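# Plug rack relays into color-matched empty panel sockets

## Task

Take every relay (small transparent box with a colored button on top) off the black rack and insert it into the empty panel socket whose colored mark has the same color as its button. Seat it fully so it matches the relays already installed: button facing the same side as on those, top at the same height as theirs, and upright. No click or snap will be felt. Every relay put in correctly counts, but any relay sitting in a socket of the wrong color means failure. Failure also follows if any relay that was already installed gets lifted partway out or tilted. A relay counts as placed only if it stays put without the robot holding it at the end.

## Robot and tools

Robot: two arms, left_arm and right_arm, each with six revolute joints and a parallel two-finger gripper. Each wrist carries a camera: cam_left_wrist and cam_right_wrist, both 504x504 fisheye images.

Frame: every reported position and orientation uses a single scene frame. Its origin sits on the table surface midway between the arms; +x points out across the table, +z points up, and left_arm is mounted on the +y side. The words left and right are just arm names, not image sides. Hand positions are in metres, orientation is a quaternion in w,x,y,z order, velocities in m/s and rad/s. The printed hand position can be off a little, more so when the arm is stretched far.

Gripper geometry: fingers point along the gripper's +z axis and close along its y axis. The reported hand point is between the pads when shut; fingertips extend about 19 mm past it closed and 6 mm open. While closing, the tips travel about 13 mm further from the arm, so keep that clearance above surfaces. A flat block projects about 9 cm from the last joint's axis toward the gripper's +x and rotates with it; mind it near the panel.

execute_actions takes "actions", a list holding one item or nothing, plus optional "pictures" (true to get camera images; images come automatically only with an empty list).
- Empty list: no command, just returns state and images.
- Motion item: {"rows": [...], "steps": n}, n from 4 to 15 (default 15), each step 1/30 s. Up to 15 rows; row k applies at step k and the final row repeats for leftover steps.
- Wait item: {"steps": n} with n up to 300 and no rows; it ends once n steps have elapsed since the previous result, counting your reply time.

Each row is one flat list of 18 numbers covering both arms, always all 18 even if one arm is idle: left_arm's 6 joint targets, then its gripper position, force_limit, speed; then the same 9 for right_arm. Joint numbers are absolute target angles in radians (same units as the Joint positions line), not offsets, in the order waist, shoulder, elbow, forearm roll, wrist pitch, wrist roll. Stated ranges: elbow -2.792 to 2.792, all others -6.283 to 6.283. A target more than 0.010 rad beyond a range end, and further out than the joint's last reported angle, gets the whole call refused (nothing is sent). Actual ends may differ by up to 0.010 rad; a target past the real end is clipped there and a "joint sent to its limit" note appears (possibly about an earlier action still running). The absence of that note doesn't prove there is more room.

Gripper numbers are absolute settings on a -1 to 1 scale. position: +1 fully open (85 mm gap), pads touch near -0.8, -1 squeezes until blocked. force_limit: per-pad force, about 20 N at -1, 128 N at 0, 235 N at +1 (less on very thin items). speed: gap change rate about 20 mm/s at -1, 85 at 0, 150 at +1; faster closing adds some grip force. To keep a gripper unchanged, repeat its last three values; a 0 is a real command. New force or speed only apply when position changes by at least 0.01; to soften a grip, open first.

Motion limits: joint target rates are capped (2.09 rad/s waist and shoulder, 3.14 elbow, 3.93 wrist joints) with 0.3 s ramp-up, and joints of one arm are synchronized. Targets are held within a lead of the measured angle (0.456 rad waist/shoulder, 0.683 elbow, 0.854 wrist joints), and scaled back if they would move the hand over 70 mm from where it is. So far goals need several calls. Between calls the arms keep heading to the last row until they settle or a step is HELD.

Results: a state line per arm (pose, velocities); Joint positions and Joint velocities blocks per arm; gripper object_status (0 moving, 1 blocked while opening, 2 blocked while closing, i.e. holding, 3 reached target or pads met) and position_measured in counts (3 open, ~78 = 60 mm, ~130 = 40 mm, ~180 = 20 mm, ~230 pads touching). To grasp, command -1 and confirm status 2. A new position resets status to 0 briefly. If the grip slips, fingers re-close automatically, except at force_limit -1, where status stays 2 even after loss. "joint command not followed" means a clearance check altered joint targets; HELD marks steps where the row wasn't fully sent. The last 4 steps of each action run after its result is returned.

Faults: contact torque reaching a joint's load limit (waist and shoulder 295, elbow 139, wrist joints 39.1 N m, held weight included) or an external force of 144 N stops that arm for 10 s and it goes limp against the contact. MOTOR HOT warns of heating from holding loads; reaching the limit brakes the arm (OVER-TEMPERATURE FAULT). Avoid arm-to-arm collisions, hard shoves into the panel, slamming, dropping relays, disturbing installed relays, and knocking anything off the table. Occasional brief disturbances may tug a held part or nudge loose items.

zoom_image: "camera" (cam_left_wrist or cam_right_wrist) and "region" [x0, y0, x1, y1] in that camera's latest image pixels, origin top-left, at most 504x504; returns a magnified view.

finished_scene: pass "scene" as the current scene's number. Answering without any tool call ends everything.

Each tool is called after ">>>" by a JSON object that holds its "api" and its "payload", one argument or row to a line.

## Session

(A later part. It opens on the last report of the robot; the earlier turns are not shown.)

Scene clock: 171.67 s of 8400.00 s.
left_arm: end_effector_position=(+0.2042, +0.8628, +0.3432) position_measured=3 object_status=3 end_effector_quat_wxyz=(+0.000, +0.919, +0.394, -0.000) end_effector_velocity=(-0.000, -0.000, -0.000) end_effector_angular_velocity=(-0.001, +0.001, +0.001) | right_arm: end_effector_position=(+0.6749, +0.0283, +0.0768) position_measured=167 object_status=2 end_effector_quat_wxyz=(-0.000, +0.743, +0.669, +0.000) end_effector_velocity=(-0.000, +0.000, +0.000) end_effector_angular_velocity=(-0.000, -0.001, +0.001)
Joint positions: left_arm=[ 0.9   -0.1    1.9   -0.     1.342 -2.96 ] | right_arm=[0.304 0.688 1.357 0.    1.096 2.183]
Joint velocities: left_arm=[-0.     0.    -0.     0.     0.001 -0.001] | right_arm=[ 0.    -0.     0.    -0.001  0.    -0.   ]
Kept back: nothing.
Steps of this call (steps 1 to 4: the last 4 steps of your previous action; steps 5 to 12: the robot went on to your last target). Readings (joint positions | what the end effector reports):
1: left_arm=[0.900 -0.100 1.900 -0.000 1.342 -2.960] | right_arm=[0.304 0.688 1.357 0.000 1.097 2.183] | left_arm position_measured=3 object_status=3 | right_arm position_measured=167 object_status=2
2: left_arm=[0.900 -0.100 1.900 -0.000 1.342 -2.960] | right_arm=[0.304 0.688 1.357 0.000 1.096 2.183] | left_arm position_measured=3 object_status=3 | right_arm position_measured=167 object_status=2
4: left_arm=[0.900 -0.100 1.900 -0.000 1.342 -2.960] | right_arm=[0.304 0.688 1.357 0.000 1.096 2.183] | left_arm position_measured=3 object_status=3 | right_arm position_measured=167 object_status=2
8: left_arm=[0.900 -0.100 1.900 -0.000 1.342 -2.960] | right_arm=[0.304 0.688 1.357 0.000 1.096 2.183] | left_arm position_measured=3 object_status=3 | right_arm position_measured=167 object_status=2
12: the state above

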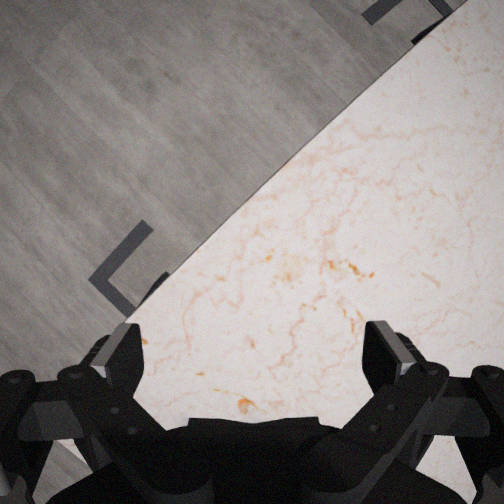

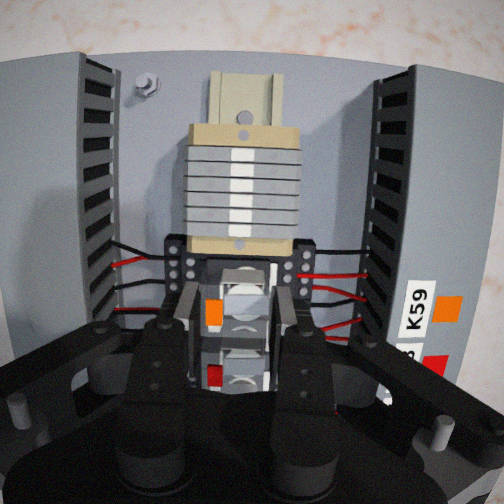

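>>> {"api": "execute_actions", "payload": {
  "actions": [
    {"rows":[[0.9,-0.1,1.9,0,1.3416,-2.96,1,0,0,0.3037,0.6890,1.3580,0,1.0947,2.1833,-1,-0.1,-0.5],[0.9,-0.1,1.9,0,1.3416,-2.96,1,0,0,0.3037,0.6890,1.3580,0,1.0947,2.1833,-1,-0.1,-0.5],[0.9,-0.1,1.9,0,1.3416,-2.96,1,0,0,0.3037,0.6890,1.3580,0,1.0947,2.1833,-1,-0.1,-0.5],[0.9,-0.1,1.9,0,1.3416,-2.96,1,0,0,0.3037,0.6894,1.3584,0,1.0940,2.1833,-1,-0.1,-0.5]],"steps":8}
  ]
}}

>>> {"api": "execute_actions", "payload": {
  "actions": [
    {"steps":12}
  ],
  "pictures": true
}}

>>> {"api": "zoom_image", "payload": {
  "camera": "cam_right_wrist",
  "region": [130,130,360,360]
}}

Scene clock: 172.03 s of 8400.00 s.
left_arm: end_effector_position=(+0.2042, +0.8628, +0.3432) position_measured=3 object_status=3 end_effector_quat_wxyz=(+0.000, +0.919, +0.394, -0.000) end_effector_velocity=(+0.000, -0.001, -0.000) end_effector_angular_velocity=(-0.000, +0.000, -0.003) | right_arm: end_effector_position=(+0.6748, +0.0283, +0.0753) position_measured=167 object_status=2 end_effector_quat_wxyz=(+0.000, +0.743, +0.669, -0.000) end_effector_velocity=(+0.001, +0.001, -0.003) end_effector_angular_velocity=(+0.001, -0.003, +0.001)
Joint positions: left_arm=[ 0.9   -0.1    1.9   -0.     1.342 -2.96 ] | right_arm=[ 0.304  0.689  1.358 -0.     1.094  2.183]
Joint velocities: left_arm=[-0.001 -0.     0.001  0.    -0.     0.001] | right_arm=[ 0.001  0.004 -0.    -0.    -0.006  0.   ]
Steps of this call (steps 1 to 7: the robot went on to your last target; steps 8 to 11: the first 4 steps of this action). Readings (joint positions | what the end effector reports):
8: left_arm=[0.900 -0.100 1.900 -0.000 1.342 -2.960] | right_arm=[0.304 0.688 1.357 -0.000 1.096 2.183] | left_arm position_measured=3 object_status=3 | right_arm position_measured=167 object_status=2
9: left_arm=[0.900 -0.100 1.900 -0.000 1.342 -2.960] | right_arm=[0.304 0.689 1.358 -0.000 1.095 2.183] | left_arm position_measured=3 object_status=3 | right_arm position_measured=167 object_status=2
11: the state above

Scene clock: 172.43 s of 8400.00 s.
left_arm: end_effector_position=(+0.2042, +0.8628, +0.3432) position_measured=3 object_status=3 end_effector_quat_wxyz=(+0.000, +0.919, +0.394, -0.000) end_effector_velocity=(-0.001, +0.001, +0.000) end_effector_angular_velocity=(+0.001, -0.001, +0.002) | right_arm: end_effector_position=(+0.6748, +0.0283, +0.0750) position_measured=167 object_status=2 end_effector_quat_wxyz=(-0.000, +0.743, +0.669, -0.000) end_effector_velocity=(-0.000, +0.000, +0.000) end_effector_angular_velocity=(+0.000, -0.000, +0.000)
Joint positions: left_arm=[ 0.9   -0.1    1.9   -0.     1.342 -2.96 ] | right_arm=[ 0.304  0.689  1.358 -0.     1.094  2.183]
Joint velocities: left_arm=[ 0.002 -0.    -0.    -0.    -0.001 -0.   ] | right_arm=[ 0. -0.  0.  0. -0.  0.]
Kept back: nothing.
Steps of this call (steps 1 to 4: the last 4 steps of your previous action; steps 5 to 12: the robot went on to your last target). Readings (joint positions | what the end effector reports):
1: left_arm=[0.900 -0.100 1.900 -0.000 1.342 -2.960] | right_arm=[0.304 0.689 1.358 -0.000 1.094 2.183] | left_arm position_measured=3 object_status=3 | right_arm position_measured=167 object_status=2
2: left_arm=[0.900 -0.100 1.900 -0.000 1.342 -2.960] | right_arm=[0.304 0.689 1.358 -0.000 1.094 2.183] | left_arm position_measured=3 object_status=3 | right_arm position_measured=167 object_status=2
4: left_arm=[0.900 -0.100 1.900 -0.000 1.342 -2.960] | right_arm=[0.304 0.689 1.358 -0.000 1.094 2.183] | left_arm position_measured=3 object_status=3 | right_arm position_measured=167 object_status=2
8: left_arm=[0.900 -0.100 1.900 -0.000 1.342 -2.960] | right_arm=[0.304 0.689 1.358 -0.000 1.094 2.183] | left_arm position_measured=3 object_status=3 | right_arm position_measured=167 object_status=2
12: the state above

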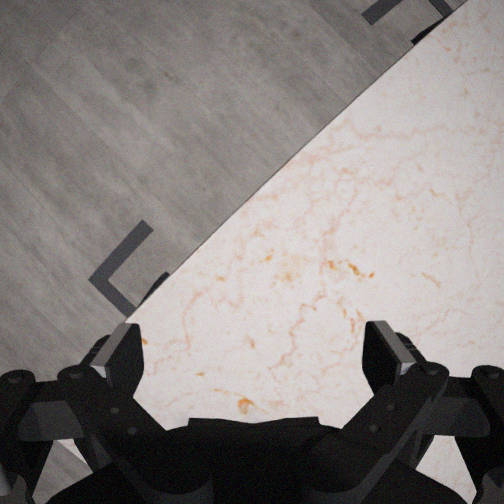

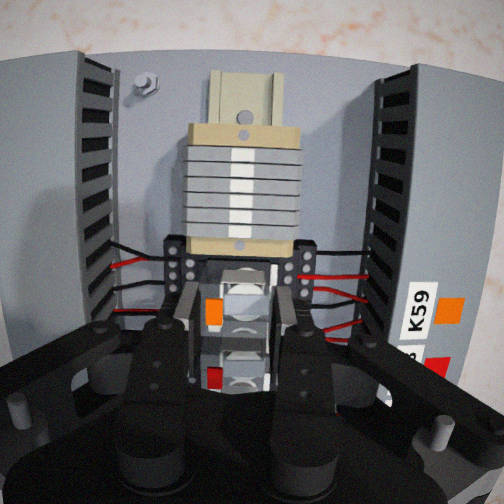

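Region (130, 130, 360, 360) of cam_right_wrist's 504x504 image, scaled by 2.191, with more detail than that image has.

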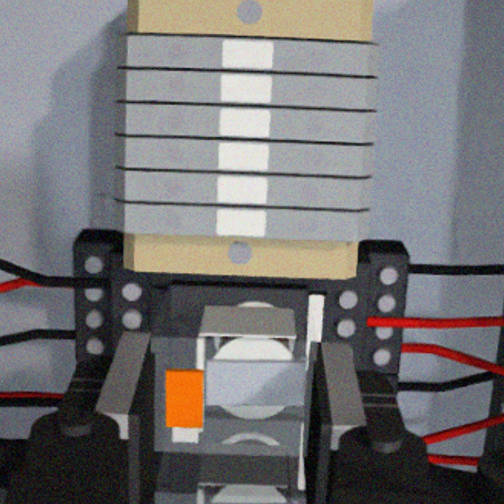

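It's going in now. 2 more mm.

>>> {"api": "execute_actions", "payload": {
  "actions": [
    {"rows":[[0.9,-0.1,1.9,0,1.3416,-2.96,1,0,0,0.3037,0.6901,1.3591,0,1.0926,2.1833,-1,-0.1,-0.5],[0.9,-0.1,1.9,0,1.3416,-2.96,1,0,0,0.3037,0.6901,1.3591,0,1.0926,2.1833,-1,-0.1,-0.5],[0.9,-0.1,1.9,0,1.3416,-2.96,1,0,0,0.3037,0.6901,1.3591,0,1.0926,2.1833,-1,-0.1,-0.5],[0.9,-0.1,1.9,0,1.3416,-2.96,1,0,0,0.3037,0.6908,1.3599,0,1.0911,2.1833,-1,-0.1,-0.5]],"steps":8}
  ]
}}

>>> {"api": "execute_actions", "payload": {
  "actions": [
    {"steps":12}
  ],
  "pictures": true
}}

>>> {"api": "zoom_image", "payload": {
  "camera": "cam_right_wrist",
  "region": [130,130,360,360]
}}

Scene clock: 172.83 s of 8400.00 s.
left_arm: end_effector_position=(+0.2042, +0.8628, +0.3432) position_measured=3 object_status=3 end_effector_quat_wxyz=(+0.000, +0.919, +0.394, -0.000) end_effector_velocity=(+0.000, -0.000, +0.000) end_effector_angular_velocity=(-0.000, +0.000, -0.001) | right_arm: end_effector_position=(+0.6748, +0.0283, +0.0741) position_measured=167 object_status=2 end_effector_quat_wxyz=(-0.000, +0.743, +0.669, -0.000) end_effector_velocity=(+0.000, +0.000, -0.009) end_effector_angular_velocity=(+0.002, -0.002, -0.000)
Joint positions: left_arm=[ 0.9   -0.1    1.9   -0.     1.342 -2.96 ] | right_arm=[0.304 0.69  1.359 0.    1.093 2.183]
Joint velocities: left_arm=[-0.001  0.    -0.001  0.     0.001 -0.   ] | right_arm=[ 0.     0.006  0.007  0.001 -0.015 -0.   ]
Steps of this call (steps 1 to 8: the robot went on to your last target; steps 9 to 12: the first 4 steps of this action). Readings (joint positions | what the end effector reports):
9: left_arm=[0.900 -0.100 1.900 -0.000 1.342 -2.960] | right_arm=[0.304 0.689 1.358 -0.000 1.094 2.183] | left_arm position_measured=3 object_status=3 | right_arm position_measured=167 object_status=2
10: left_arm=[0.900 -0.100 1.900 -0.000 1.342 -2.960] | right_arm=[0.304 0.690 1.359 0.000 1.093 2.183] | left_arm position_measured=3 object_status=3 | right_arm position_measured=167 object_status=2
12: the state above

Scene clock: 173.23 s of 8400.00 s.
left_arm: end_effector_position=(+0.2042, +0.8628, +0.3432) position_measured=3 object_status=3 end_effector_quat_wxyz=(+0.000, +0.919, +0.394, -0.000) end_effector_velocity=(-0.000, +0.000, +0.001) end_effector_angular_velocity=(+0.001, -0.000, +0.000) | right_arm: end_effector_position=(+0.6747, +0.0283, +0.0731) position_measured=167 object_status=2 end_effector_quat_wxyz=(-0.000, +0.743, +0.669, -0.000) end_effector_velocity=(+0.000, +0.000, +0.000) end_effector_angular_velocity=(-0.000, -0.000, +0.000)
Joint positions: left_arm=[ 0.9   -0.1    1.9   -0.     1.342 -2.96 ] | right_arm=[0.304 0.691 1.36  0.    1.091 2.183]
Joint velocities: left_arm=[ 0.001 -0.    -0.001  0.     0.001  0.001] | right_arm=[ 0.  0. -0. -0. -0. -0.]
Kept back: nothing.
Steps of this call (steps 1 to 4: the last 4 steps of your previous action; steps 5 to 12: the robot went on to your last target). Readings (joint positions | what the end effector reports):
1: left_arm=[0.900 -0.100 1.900 -0.000 1.342 -2.960] | right_arm=[0.304 0.690 1.360 0.000 1.092 2.183] | left_arm position_measured=3 object_status=3 | right_arm position_measured=167 object_status=2
2: left_arm=[0.900 -0.100 1.900 -0.000 1.342 -2.960] | right_arm=[0.304 0.691 1.360 0.000 1.091 2.183] | left_arm position_measured=3 object_status=3 | right_arm position_measured=167 object_status=2
4: left_arm=[0.900 -0.100 1.900 -0.000 1.342 -2.960] | right_arm=[0.304 0.691 1.360 0.000 1.091 2.183] | left_arm position_measured=3 object_status=3 | right_arm position_measured=167 object_status=2
8: left_arm=[0.900 -0.100 1.900 -0.000 1.342 -2.960] | right_arm=[0.304 0.691 1.360 0.000 1.091 2.183] | left_arm position_measured=3 object_status=3 | right_arm position_measured=167 object_status=2
12: the state above

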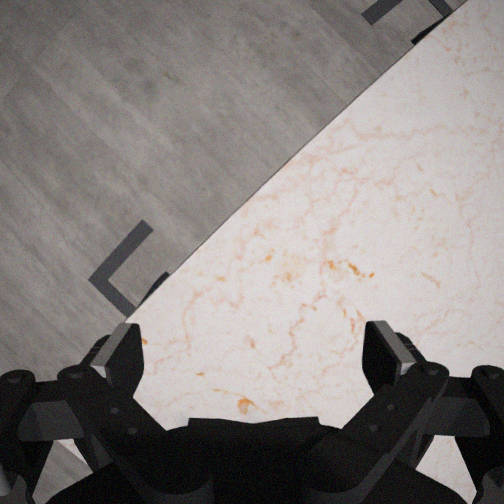

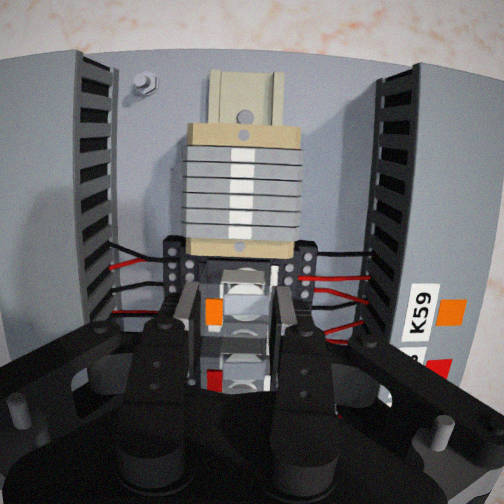

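Region (130, 130, 360, 360) of cam_right_wrist's 504x504 image, scaled by 2.191, with more detail than that image has.

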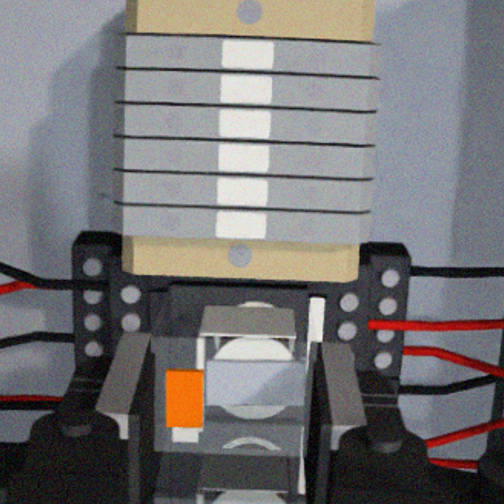

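Good. 2 mm more to .0711.

>>> {"api": "execute_actions", "payload": {
  "actions": [
    {"rows":[[0.9,-0.1,1.9,0,1.3416,-2.96,1,0,0,0.3037,0.6915,1.3606,0,1.0897,2.1833,-1,-0.1,-0.5],[0.9,-0.1,1.9,0,1.3416,-2.96,1,0,0,0.3037,0.6915,1.3606,0,1.0897,2.1833,-1,-0.1,-0.5],[0.9,-0.1,1.9,0,1.3416,-2.96,1,0,0,0.3037,0.6915,1.3606,0,1.0897,2.1833,-1,-0.1,-0.5],[0.9,-0.1,1.9,0,1.3416,-2.96,1,0,0,0.3037,0.6922,1.3613,0,1.0883,2.1833,-1,-0.1,-0.5]],"steps":8}
  ]
}}

>>> {"api": "execute_actions", "payload": {
  "actions": [
    {"steps":12}
  ],
  "pictures": true
}}

>>> {"api": "zoom_image", "payload": {
  "camera": "cam_right_wrist",
  "region": [130,130,360,360]
}}

Scene clock: 173.60 s of 8400.00 s.
left_arm: end_effector_position=(+0.2042, +0.8628, +0.3432) position_measured=3 object_status=3 end_effector_quat_wxyz=(+0.000, +0.919, +0.394, -0.000) end_effector_velocity=(-0.000, -0.000, +0.000) end_effector_angular_velocity=(-0.001, +0.000, +0.001) | right_arm: end_effector_position=(+0.6748, +0.0283, +0.0723) position_measured=167 object_status=2 end_effector_quat_wxyz=(+0.000, +0.743, +0.669, -0.000) end_effector_velocity=(-0.000, -0.000, -0.010) end_effector_angular_velocity=(-0.000, +0.001, -0.000)
Joint positions: left_arm=[ 0.9   -0.1    1.9   -0.     1.342 -2.96 ] | right_arm=[ 0.304  0.691  1.36  -0.     1.09   2.183]
Joint velocities: left_arm=[ 0.    -0.001  0.     0.     0.001 -0.001] | right_arm=[-0.     0.008  0.007 -0.    -0.014  0.   ]
Steps of this call (steps 1 to 7: the robot went on to your last target; steps 8 to 11: the first 4 steps of this action). Readings (joint positions | what the end effector reports):
8: left_arm=[0.900 -0.100 1.900 -0.000 1.342 -2.960] | right_arm=[0.304 0.691 1.360 0.000 1.091 2.183] | left_arm position_measured=3 object_status=3 | right_arm position_measured=167 object_status=2
9: left_arm=[0.900 -0.100 1.900 -0.000 1.342 -2.960] | right_arm=[0.304 0.691 1.360 0.000 1.090 2.183] | left_arm position_measured=3 object_status=3 | right_arm position_measured=167 object_status=2
11: the state above

Scene clock: 174.00 s of 8400.00 s.
left_arm: end_effector_position=(+0.2042, +0.8628, +0.3432) position_measured=3 object_status=3 end_effector_quat_wxyz=(+0.000, +0.919, +0.394, -0.000) end_effector_velocity=(+0.000, +0.000, +0.001) end_effector_angular_velocity=(+0.002, -0.001, -0.000) | right_arm: end_effector_position=(+0.6747, +0.0283, +0.0714) position_measured=167 object_status=2 end_effector_quat_wxyz=(+0.000, +0.743, +0.669, -0.000) end_effector_velocity=(-0.000, -0.000, -0.001) end_effector_angular_velocity=(-0.000, +0.001, -0.000)
Joint positions: left_arm=[ 0.9   -0.1    1.9   -0.     1.342 -2.96 ] | right_arm=[ 0.304  0.692  1.361 -0.     1.088  2.183]
Joint velocities: left_arm=[-0.    -0.001 -0.001 -0.    -0.001  0.   ] | right_arm=[-0.     0.001  0.     0.    -0.    -0.   ]
Kept back: nothing.
Steps of this call (steps 1 to 4: the last 4 steps of your previous action; steps 5 to 12: the robot went on to your last target). Readings (joint positions | what the end effector reports):
1: left_arm=[0.900 -0.100 1.900 -0.000 1.342 -2.960] | right_arm=[0.304 0.692 1.361 -0.000 1.089 2.183] | left_arm position_measured=3 object_status=3 | right_arm position_measured=167 object_status=2
2: left_arm=[0.900 -0.100 1.900 -0.000 1.342 -2.960] | right_arm=[0.304 0.692 1.361 -0.000 1.089 2.183] | left_arm position_measured=3 object_status=3 | right_arm position_measured=167 object_status=2
4: left_arm=[0.900 -0.100 1.900 -0.000 1.342 -2.960] | right_arm=[0.304 0.692 1.361 -0.000 1.089 2.183] | left_arm position_measured=3 object_status=3 | right_arm position_measured=167 object_status=2
8: left_arm=[0.900 -0.100 1.900 -0.000 1.342 -2.960] | right_arm=[0.304 0.692 1.361 -0.000 1.088 2.183] | left_arm position_measured=3 object_status=3 | right_arm position_measured=167 object_status=2
12: the state above

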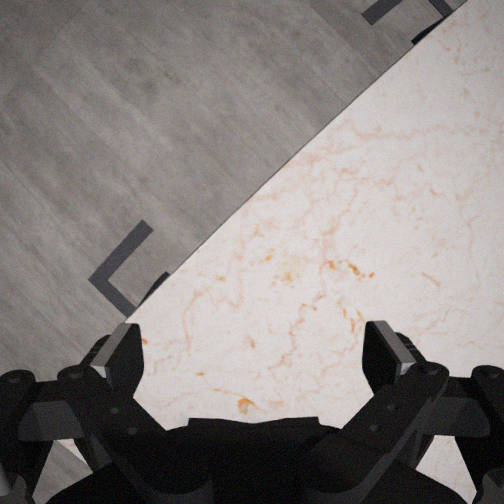

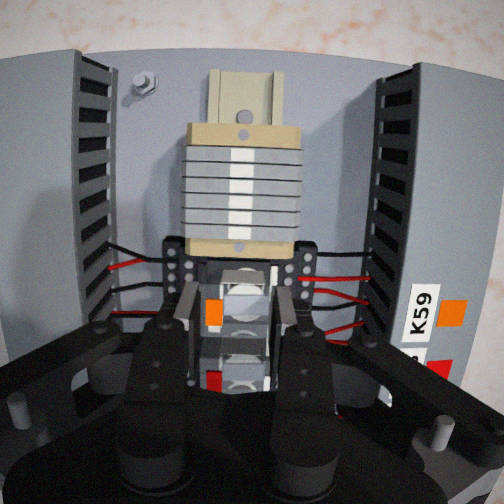

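Region (130, 130, 360, 360) of cam_right_wrist's 504x504 image, scaled by 2.191, with more detail than that image has.

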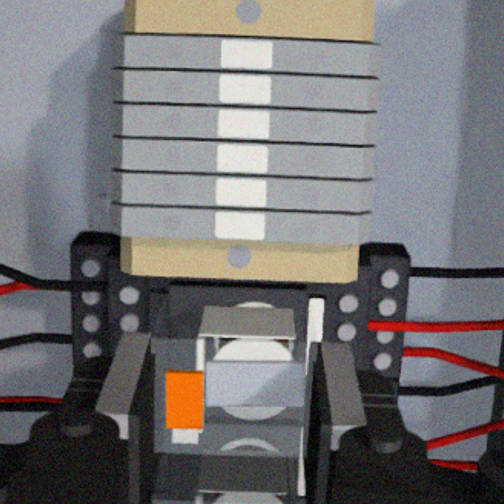

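>>> {"api": "execute_actions", "payload": {
  "actions": [
    {"rows":[[0.9,-0.1,1.9,0,1.3416,-2.96,1,0,0,0.3037,0.6927,1.3618,0,1.0874,2.1833,-1,-0.1,-0.5],[0.9,-0.1,1.9,0,1.3416,-2.96,1,0,0,0.3037,0.6927,1.3618,0,1.0874,2.1833,-1,-0.1,-0.5],[0.9,-0.1,1.9,0,1.3416,-2.96,1,0,0,0.3037,0.6927,1.3618,0,1.0874,2.1833,-1,-0.1,-0.5],[0.9,-0.1,1.9,0,1.3416,-2.96,1,0,0,0.3037,0.6931,1.3623,0,1.0864,2.1833,-1,-0.1,-0.5]],"steps":8}
  ]
}}

>>> {"api": "execute_actions", "payload": {
  "actions": [
    {"steps":12}
  ],
  "pictures": true
}}

>>> {"api": "zoom_image", "payload": {
  "camera": "cam_right_wrist",
  "region": [130,130,360,360]
}}

>>> {"api": "execute_actions", "payload": {
  "actions": [
    {"rows":[[0.9,-0.1,1.9,0,1.3416,-2.96,1,0,0,0.3037,0.6924,1.3615,0,1.0878,2.1833,-0.2,0,0],[0.9,-0.1,1.9,0,1.3416,-2.96,1,0,0,0.3037,0.6924,1.3615,0,1.0878,2.1833,-0.2,0,0],[0.9,-0.1,1.9,0,1.3416,-2.96,1,0,0,0.3037,0.6924,1.3615,0,1.0878,2.1833,-0.2,0,0],[0.9,-0.1,1.9,0,1.3416,-2.96,1,0,0,0.3037,0.6924,1.3615,0,1.0878,2.1833,-0.2,0,0],[0.9,-0.1,1.9,0,1.3416,-2.96,1,0,0,0.3037,0.6924,1.3615,0,1.0878,2.1833,-0.2,0,0],[0.9,-0.1,1.9,0,1.3416,-2.96,1,0,0,0.3037,0.6924,1.3615,0,1.0878,2.1833,-0.2,0,0],[0.9,-0.1,1.9,0,1.3416,-2.96,1,0,0,0.3037,0.6924,1.3615,0,1.0878,2.1833,-0.2,0,0],[0.9,-0.1,1.9,0,1.3416,-2.96,1,0,0,0.3042,0.6530,1.3222,0,1.1664,2.1838,-0.2,0,0]],"steps":15}
  ]
}}

>>> {"api": "execute_actions", "payload": {
  "actions": [
    {"rows":[[0.9,-0.1,1.9,0,1.3416,-2.96,1,0,0,0.2579,0.7178,1.1893,0,1.2345,0.5665,1,0,0]],"steps":15}
  ]
}}

>>> {"api": "execute_actions", "payload": {
  "actions": [
    {"steps":22}
  ],
  "pictures": true
}}

Scene clock: 174.53 s of 8400.00 s.
left_arm: end_effector_position=(+0.2042, +0.8628, +0.3432) position_measured=3 object_status=3 end_effector_quat_wxyz=(+0.000, +0.919, +0.394, -0.000) end_effector_velocity=(+0.000, -0.000, +0.000) end_effector_angular_velocity=(-0.000, +0.000, -0.001) | right_arm: end_effector_position=(+0.6747, +0.0283, +0.0707) position_measured=167 object_status=2 end_effector_quat_wxyz=(+0.000, +0.743, +0.669, -0.000) end_effector_velocity=(-0.000, -0.000, -0.005) end_effector_angular_velocity=(+0.001, -0.002, +0.000)
Joint positions: left_arm=[ 0.9   -0.1    1.9   -0.     1.342 -2.96 ] | right_arm=[ 0.304  0.692  1.362 -0.     1.087  2.183]
Joint velocities: left_arm=[-0.001 -0.     0.    -0.     0.    -0.   ] | right_arm=[ 0.     0.003  0.006 -0.    -0.011  0.   ]
Steps of this call (steps 1 to 12: the robot went on to your last target; steps 13 to 16: the first 4 steps of this action). Readings (joint positions | what the end effector reports):
13: left_arm=[0.900 -0.100 1.900 -0.000 1.342 -2.960] | right_arm=[0.304 0.692 1.361 -0.000 1.088 2.183] | left_arm position_measured=3 object_status=3 | right_arm position_measured=167 object_status=2
14: left_arm=[0.900 -0.100 1.900 -0.000 1.342 -2.960] | right_arm=[0.304 0.692 1.362 -0.000 1.088 2.183] | left_arm position_measured=3 object_status=3 | right_arm position_measured=167 object_status=2
16: the state above

Scene clock: 184.60 s of 8400.00 s.
left_arm: end_effector_position=(+0.2042, +0.8628, +0.3432) position_measured=3 object_status=3 end_effector_quat_wxyz=(+0.000, +0.919, +0.394, -0.000) end_effector_velocity=(+0.000, -0.000, -0.000) end_effector_angular_velocity=(+0.001, -0.000, -0.002) | right_arm: end_effector_position=(+0.6755, +0.0284, +0.0725) position_measured=167 object_status=2 end_effector_quat_wxyz=(+0.000, +0.743, +0.669, +0.001) end_effector_velocity=(-0.001, +0.000, -0.001) end_effector_angular_velocity=(-0.001, +0.001, +0.001)
Joint positions: left_arm=[ 0.9   -0.1    1.9   -0.     1.342 -2.96 ] | right_arm=[ 0.304  0.691  1.36  -0.001  1.088  2.183]
Joint velocities: left_arm=[-0.    -0.     0.    -0.    -0.001  0.002] | right_arm=[ 0.001  0.001  0.    -0.     0.    -0.   ]
FORCE FAULT: contact force on the right arm reached its limit, and that arm stopped for 10 seconds. The contact can be on any part of that arm, not only on its tool. That arm's remaining commands of this call were not run. That arm holds still and accepts commands again. Move the arm away from the contact; if what it grips holds it there, let go first. Pushing or pulling that hard again can fault the arm again.
Kept back: nothing.
The stop of the right arm began at step 2 of this call (marked STOPPED below). From that step on that arm followed nothing that you had sent. 3 of its steps, steps kept back included, did not run and will not run. Nothing is kept back now, and the robot has no last target.
Steps of this call (steps 1 to 4: the last 4 steps of your previous action; steps 5 to 12: the robot went on to your last target; steps 13 to 302: the stop continued). Readings (joint positions | what the end effector reports):
1: left_arm=[0.900 -0.100 1.900 -0.000 1.342 -2.960] | right_arm=[0.304 0.692 1.361 -0.001 1.088 2.183] | left_arm position_measured=3 object_status=3 | right_arm position_measured=167 object_status=2
2: left_arm=[0.900 -0.100 1.900 -0.000 1.342 -2.960] | right_arm=[0.304 0.691 1.360 -0.001 1.088 2.183] | left_arm position_measured=3 object_status=3 | right_arm position_measured=167 object_status=2 STOPPED (the right arm)
4: left_arm=[0.900 -0.100 1.900 -0.000 1.342 -2.960] | right_arm=[0.304 0.691 1.360 -0.001 1.088 2.183] | left_arm position_measured=3 object_status=3 | right_arm position_measured=167 object_status=2
8: left_arm=[0.900 -0.100 1.900 -0.000 1.342 -2.960] | right_arm=[0.304 0.691 1.360 -0.001 1.088 2.183] | left_arm position_measured=3 object_status=3 | right_arm position_measured=167 object_status=2
302: the state above

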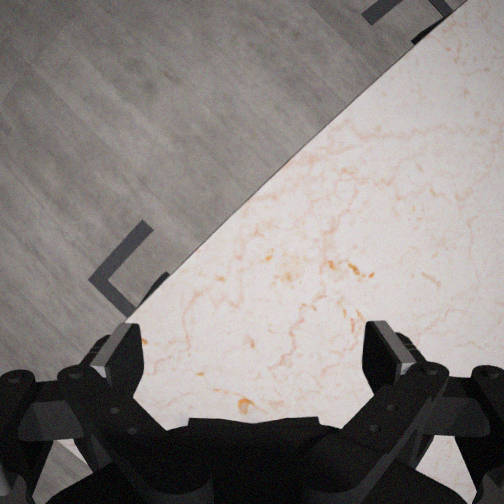

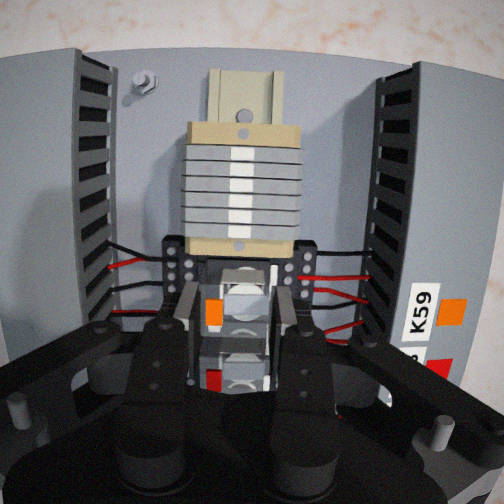

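Region (130, 130, 360, 360) of cam_right_wrist's 504x504 image, scaled by 2.191, with more detail than that image has.

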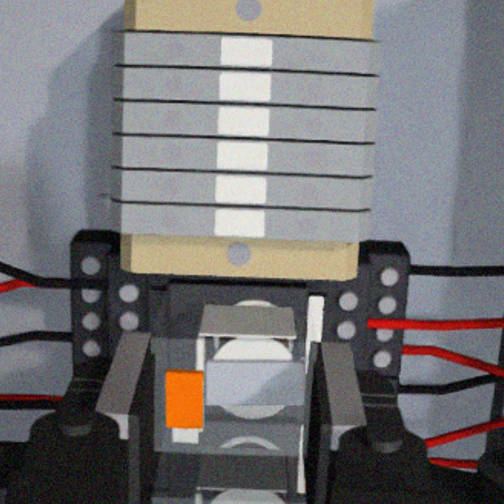

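Scene clock: 184.63 s of 8400.00 s.
left_arm: end_effector_position=(+0.2042, +0.8628, +0.3432) position_measured=3 object_status=3 end_effector_quat_wxyz=(+0.000, +0.919, +0.394, -0.000) end_effector_velocity=(-0.001, +0.001, -0.000) end_effector_angular_velocity=(+0.001, -0.000, +0.002) | right_arm: end_effector_position=(+0.6755, +0.0284, +0.0725) position_measured=167 object_status=2 end_effector_quat_wxyz=(+0.000, +0.743, +0.669, +0.001) end_effector_velocity=(-0.000, +0.000, -0.001) end_effector_angular_velocity=(-0.000, +0.000, +0.000)
Joint positions: left_arm=[ 0.9   -0.1    1.9   -0.     1.342 -2.96 ] | right_arm=[ 0.304  0.691  1.36  -0.001  1.088  2.183]
Joint velocities: left_arm=[ 0.002  0.     0.     0.    -0.001 -0.001] | right_arm=[ 0.     0.001  0.    -0.    -0.     0.   ]
Kept back: nothing.
A stop began in an earlier call of the same reply, so what this call sent did not run. Send another action.
Steps of this call (step 1: nothing new was sent). Readings (joint positions | what the end effector reports):
1: the state above

Scene clock: 184.67 s of 8400.00 s.
left_arm: end_effector_position=(+0.2042, +0.8628, +0.3432) position_measured=3 object_status=3 end_effector_quat_wxyz=(+0.000, +0.919, +0.394, -0.000) end_effector_velocity=(-0.001, +0.000, -0.000) end_effector_angular_velocity=(-0.000, +0.000, +0.002) | right_arm: end_effector_position=(+0.6755, +0.0284, +0.0725) position_measured=167 object_status=2 end_effector_quat_wxyz=(+0.000, +0.743, +0.669, +0.001) end_effector_velocity=(+0.000, -0.000, -0.001) end_effector_angular_velocity=(-0.000, +0.001, -0.000)
Joint positions: left_arm=[ 0.9   -0.1    1.9   -0.     1.342 -2.96 ] | right_arm=[ 0.304  0.691  1.36  -0.001  1.088  2.183]
Joint velocities: left_arm=[ 0.002 -0.     0.001 -0.    -0.    -0.   ] | right_arm=[-0.     0.001 -0.     0.     0.     0.   ]
Kept back: nothing.
A stop began in an earlier call of the same reply, so what this call sent did not run. Send another action.
Steps of this call (step 1: nothing new was sent). Readings (joint positions | what the end effector reports):
1: the state above

Scene clock: 184.70 s of 8400.00 s.
left_arm: end_effector_position=(+0.2042, +0.8628, +0.3432) position_measured=3 object_status=3 end_effector_quat_wxyz=(+0.000, +0.919, +0.394, -0.000) end_effector_velocity=(+0.000, -0.000, -0.001) end_effector_angular_velocity=(-0.000, +0.000, +0.002) | right_arm: end_effector_position=(+0.6755, +0.0284, +0.0725) position_measured=167 object_status=2 end_effector_quat_wxyz=(+0.000, +0.743, +0.669, +0.001) end_effector_velocity=(+0.000, -0.000, +0.000) end_effector_angular_velocity=(+0.000, -0.000, -0.000)
Joint positions: left_arm=[ 0.9   -0.1    1.9   -0.     1.342 -2.96 ] | right_arm=[ 0.304  0.691  1.36  -0.001  1.088  2.183]
Joint velocities: left_arm=[-0.001  0.     0.001 -0.    -0.001 -0.003] | right_arm=[-0. -0. -0. -0. -0. -0.]
Kept back: nothing.
A stop began in an earlier call of the same reply, so what this call sent did not run. Send another action.
Steps of this call (step 1: nothing new was sent). Readings (joint positions | what the end effector reports):
1: the state above

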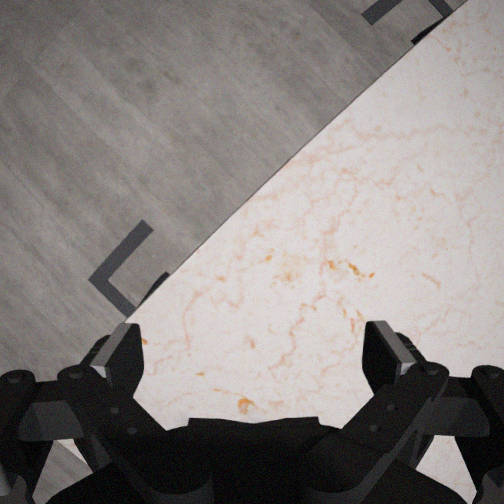

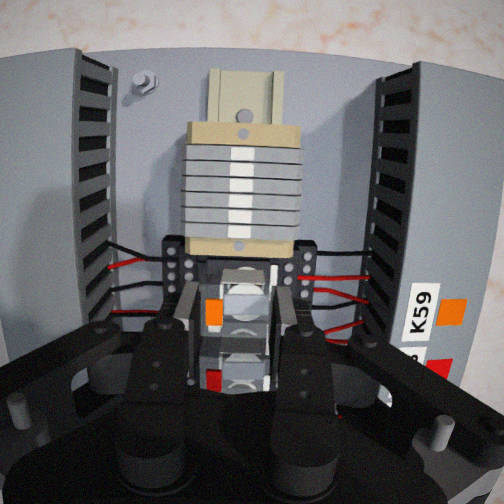

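>>> {"api": "execute_actions", "payload": {
  "actions": [
    {"rows":[[0.9,-0.1,1.9,0,1.3416,-2.96,1,0,0,0.3037,0.691,1.360,0,1.0885,2.1833,-0.2,0,0],[0.9,-0.1,1.9,0,1.3416,-2.96,1,0,0,0.3037,0.691,1.360,0,1.0885,2.1833,-0.2,0,0],[0.9,-0.1,1.9,0,1.3416,-2.96,1,0,0,0.3037,0.691,1.360,0,1.0885,2.1833,-0.2,0,0],[0.9,-0.1,1.9,0,1.3416,-2.96,1,0,0,0.3037,0.691,1.360,0,1.0885,2.1833,-0.2,0,0],[0.9,-0.1,1.9,0,1.3416,-2.96,1,0,0,0.3037,0.691,1.360,0,1.0885,2.1833,-0.2,0,0],[0.9,-0.1,1.9,0,1.3416,-2.96,1,0,0,0.3037,0.691,1.360,0,1.0885,2.1833,-0.2,0,0],[0.9,-0.1,1.9,0,1.3416,-2.96,1,0,0,0.3037,0.691,1.360,0,1.0885,2.1833,-0.2,0,0],[0.9,-0.1,1.9,0,1.3416,-2.96,1,0,0,0.3042,0.6530,1.3222,0,1.1664,2.1838,-0.2,0,0]],"steps":15}
  ]
}}

>>> {"api": "execute_actions", "payload": {
  "actions": [
    {"rows":[[0.9,-0.1,1.9,0,1.3416,-2.96,1,0,0,0.2579,0.7178,1.1893,0,1.2345,0.5665,1,0,0]],"steps":15}
  ]
}}

>>> {"api": "execute_actions", "payload": {
  "actions": [
    {"steps":22}
  ],
  "pictures": true
}}

Scene clock: 185.47 s of 8400.00 s.
left_arm: end_effector_position=(+0.2042, +0.8628, +0.3432) position_measured=3 object_status=3 end_effector_quat_wxyz=(+0.000, +0.919, +0.394, -0.000) end_effector_velocity=(+0.000, +0.000, +0.000) end_effector_angular_velocity=(+0.001, -0.001, +0.000) | right_arm: end_effector_position=(+0.6751, +0.0288, +0.1099) position_measured=154 object_status=0 end_effector_quat_wxyz=(-0.000, +0.743, +0.669, +0.000) end_effector_velocity=(+0.016, +0.020, +0.562) end_effector_angular_velocity=(+0.064, -0.089, -0.002)
Joint positions: left_arm=[ 0.9   -0.1    1.9   -0.     1.342 -2.96 ] | right_arm=[0.304 0.665 1.333 0.    1.144 2.183]
Joint velocities: left_arm=[ 0.    -0.    -0.    -0.    -0.001  0.   ] | right_arm=[ 0.007 -0.4   -0.405  0.014  0.696  0.003]
Steps of this call (steps 1 to 12: nothing new was sent; steps 13 to 23: the first 11 steps of this action). Readings (joint positions | what the end effector reports):
13: left_arm=[0.900 -0.100 1.900 -0.000 1.342 -2.960] | right_arm=[0.304 0.691 1.360 -0.001 1.088 2.183] | left_arm position_measured=3 object_status=3 | right_arm position_measured=167 object_status=0
14: left_arm=[0.900 -0.100 1.900 -0.000 1.342 -2.960] | right_arm=[0.304 0.691 1.360 -0.001 1.088 2.183] | left_arm position_measured=3 object_status=3 | right_arm position_measured=167 object_status=0
16: left_arm=[0.900 -0.100 1.900 -0.000 1.342 -2.960] | right_arm=[0.304 0.691 1.360 -0.000 1.088 2.183] | left_arm position_measured=3 object_status=3 | right_arm position_measured=159 object_status=0
20: left_arm=[0.900 -0.100 1.900 -0.000 1.342 -2.960] | right_arm=[0.304 0.691 1.360 -0.000 1.089 2.183] | left_arm position_measured=3 object_status=3 | right_arm position_measured=155 object_status=0
23: the state above

Scene clock: 185.97 s of 8400.00 s.
left_arm: end_effector_position=(+0.2042, +0.8628, +0.3432) position_measured=3 object_status=3 end_effector_quat_wxyz=(+0.000, +0.919, +0.394, -0.000) end_effector_velocity=(+0.001, -0.000, +0.000) end_effector_angular_velocity=(+0.000, -0.000, -0.001) | right_arm: end_effector_position=(+0.7161, +0.0185, +0.1327) position_measured=94 object_status=0 end_effector_quat_wxyz=(-0.000, +0.479, +0.878, -0.000) end_effector_velocity=(+0.128, -0.035, +0.021) end_effector_angular_velocity=(-0.000, +0.001, +3.717)
Joint positions: left_arm=[ 0.9   -0.1    1.9   -0.     1.342 -2.96 ] | right_arm=[ 0.273  0.697  1.232 -0.     1.213  1.476]
Joint velocities: left_arm=[-0.001  0.    -0.    -0.    -0.     0.   ] | right_arm=[-0.098  0.139 -0.283  0.     0.145 -3.815]
Steps of this call (steps 1 to 4: the last 4 steps of your previous action; steps 5 to 15: the first 11 steps of this action). Readings (joint positions | what the end effector reports):
5: left_arm=[0.900 -0.100 1.900 -0.000 1.342 -2.960] | right_arm=[0.304 0.653 1.323 0.000 1.166 2.184] | left_arm position_measured=3 object_status=3 | right_arm position_measured=154 object_status=0
6: left_arm=[0.900 -0.100 1.900 -0.000 1.342 -2.960] | right_arm=[0.304 0.653 1.321 0.000 1.167 2.177] | left_arm position_measured=3 object_status=3 | right_arm position_measured=154 object_status=0
8: left_arm=[0.900 -0.100 1.900 -0.000 1.342 -2.960] | right_arm=[0.301 0.657 1.312 0.000 1.171 2.121] | left_arm position_measured=3 object_status=3 | right_arm position_measured=145 object_status=0
12: left_arm=[0.900 -0.100 1.900 -0.000 1.342 -2.960] | right_arm=[0.286 0.679 1.269 0.000 1.194 1.835] | left_arm position_measured=3 object_status=3 | right_arm position_measured=116 object_status=0
15: the state above

Scene clock: 186.70 s of 8400.00 s.
left_arm: end_effector_position=(+0.2042, +0.8628, +0.3432) position_measured=3 object_status=3 end_effector_quat_wxyz=(+0.000, +0.919, +0.394, -0.000) end_effector_velocity=(+0.000, -0.000, +0.000) end_effector_angular_velocity=(-0.000, +0.000, +0.000) | right_arm: end_effector_position=(+0.7351, +0.0128, +0.1359) position_measured=3 object_status=3 end_effector_quat_wxyz=(+0.000, +0.052, +0.999, -0.000) end_effector_velocity=(-0.000, +0.001, -0.001) end_effector_angular_velocity=(-0.000, +0.000, +0.002)
Joint positions: left_arm=[ 0.9   -0.1    1.9   -0.     1.342 -2.96 ] | right_arm=[ 0.258  0.718  1.189 -0.     1.234  0.567]
Joint velocities: left_arm=[-0.001 -0.001  0.     0.     0.    -0.001] | right_arm=[ 0.001  0.001 -0.    -0.     0.    -0.   ]
Kept back: nothing.
Steps of this call (steps 1 to 4: the last 4 steps of your previous action; steps 5 to 22: the robot went on to your last target). Readings (joint positions | what the end effector reports):
1: left_arm=[0.900 -0.100 1.900 -0.000 1.342 -2.960] | right_arm=[0.270 0.701 1.223 -0.000 1.217 1.347] | left_arm position_measured=3 object_status=3 | right_arm position_measured=86 object_status=0
2: left_arm=[0.900 -0.100 1.900 -0.000 1.342 -2.960] | right_arm=[0.267 0.705 1.216 -0.000 1.221 1.219] | left_arm position_measured=3 object_status=3 | right_arm position_measured=79 object_status=0
4: left_arm=[0.900 -0.100 1.900 -0.000 1.342 -2.960] | right_arm=[0.264 0.710 1.205 -0.000 1.226 0.979] | left_arm position_measured=3 object_status=3 | right_arm position_measured=64 object_status=0
8: left_arm=[0.900 -0.100 1.900 -0.000 1.342 -2.960] | right_arm=[0.259 0.716 1.192 -0.000 1.233 0.659] | left_arm position_measured=3 object_status=3 | right_arm position_measured=33 object_status=0
22: the state above

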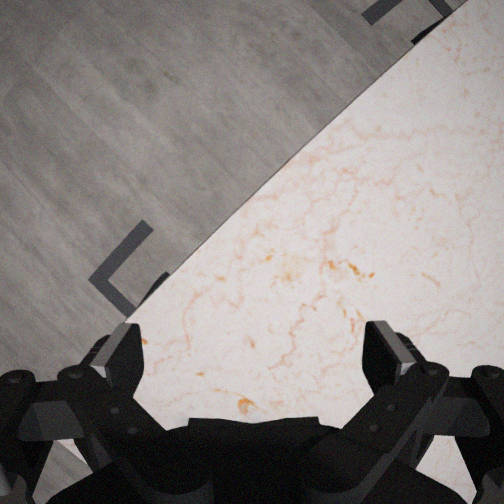

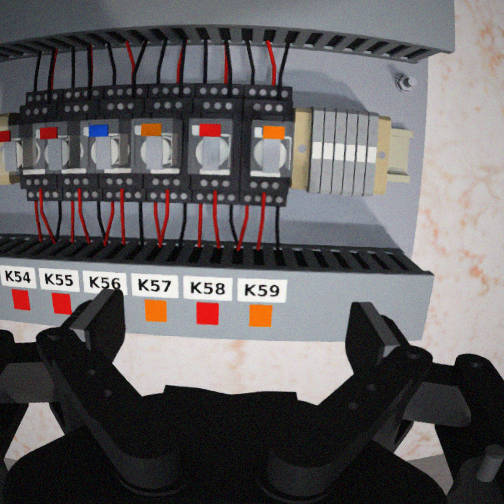

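>>> {"api": "zoom_image", "payload": {
  "camera": "cam_right_wrist",
  "region": [20,70,320,220]
}}

Region (20, 70, 320, 220) of cam_right_wrist's 504x504 image, scaled by 1.680, with more detail than that image has.

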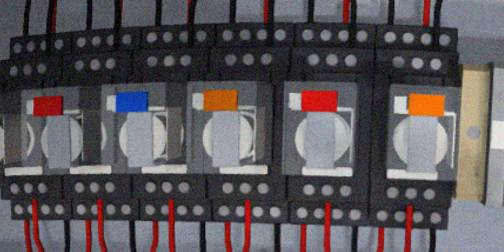

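>>> {"api": "finished_scene", "payload": {
  "scene": 1
}}

The scene is finished: the task was done.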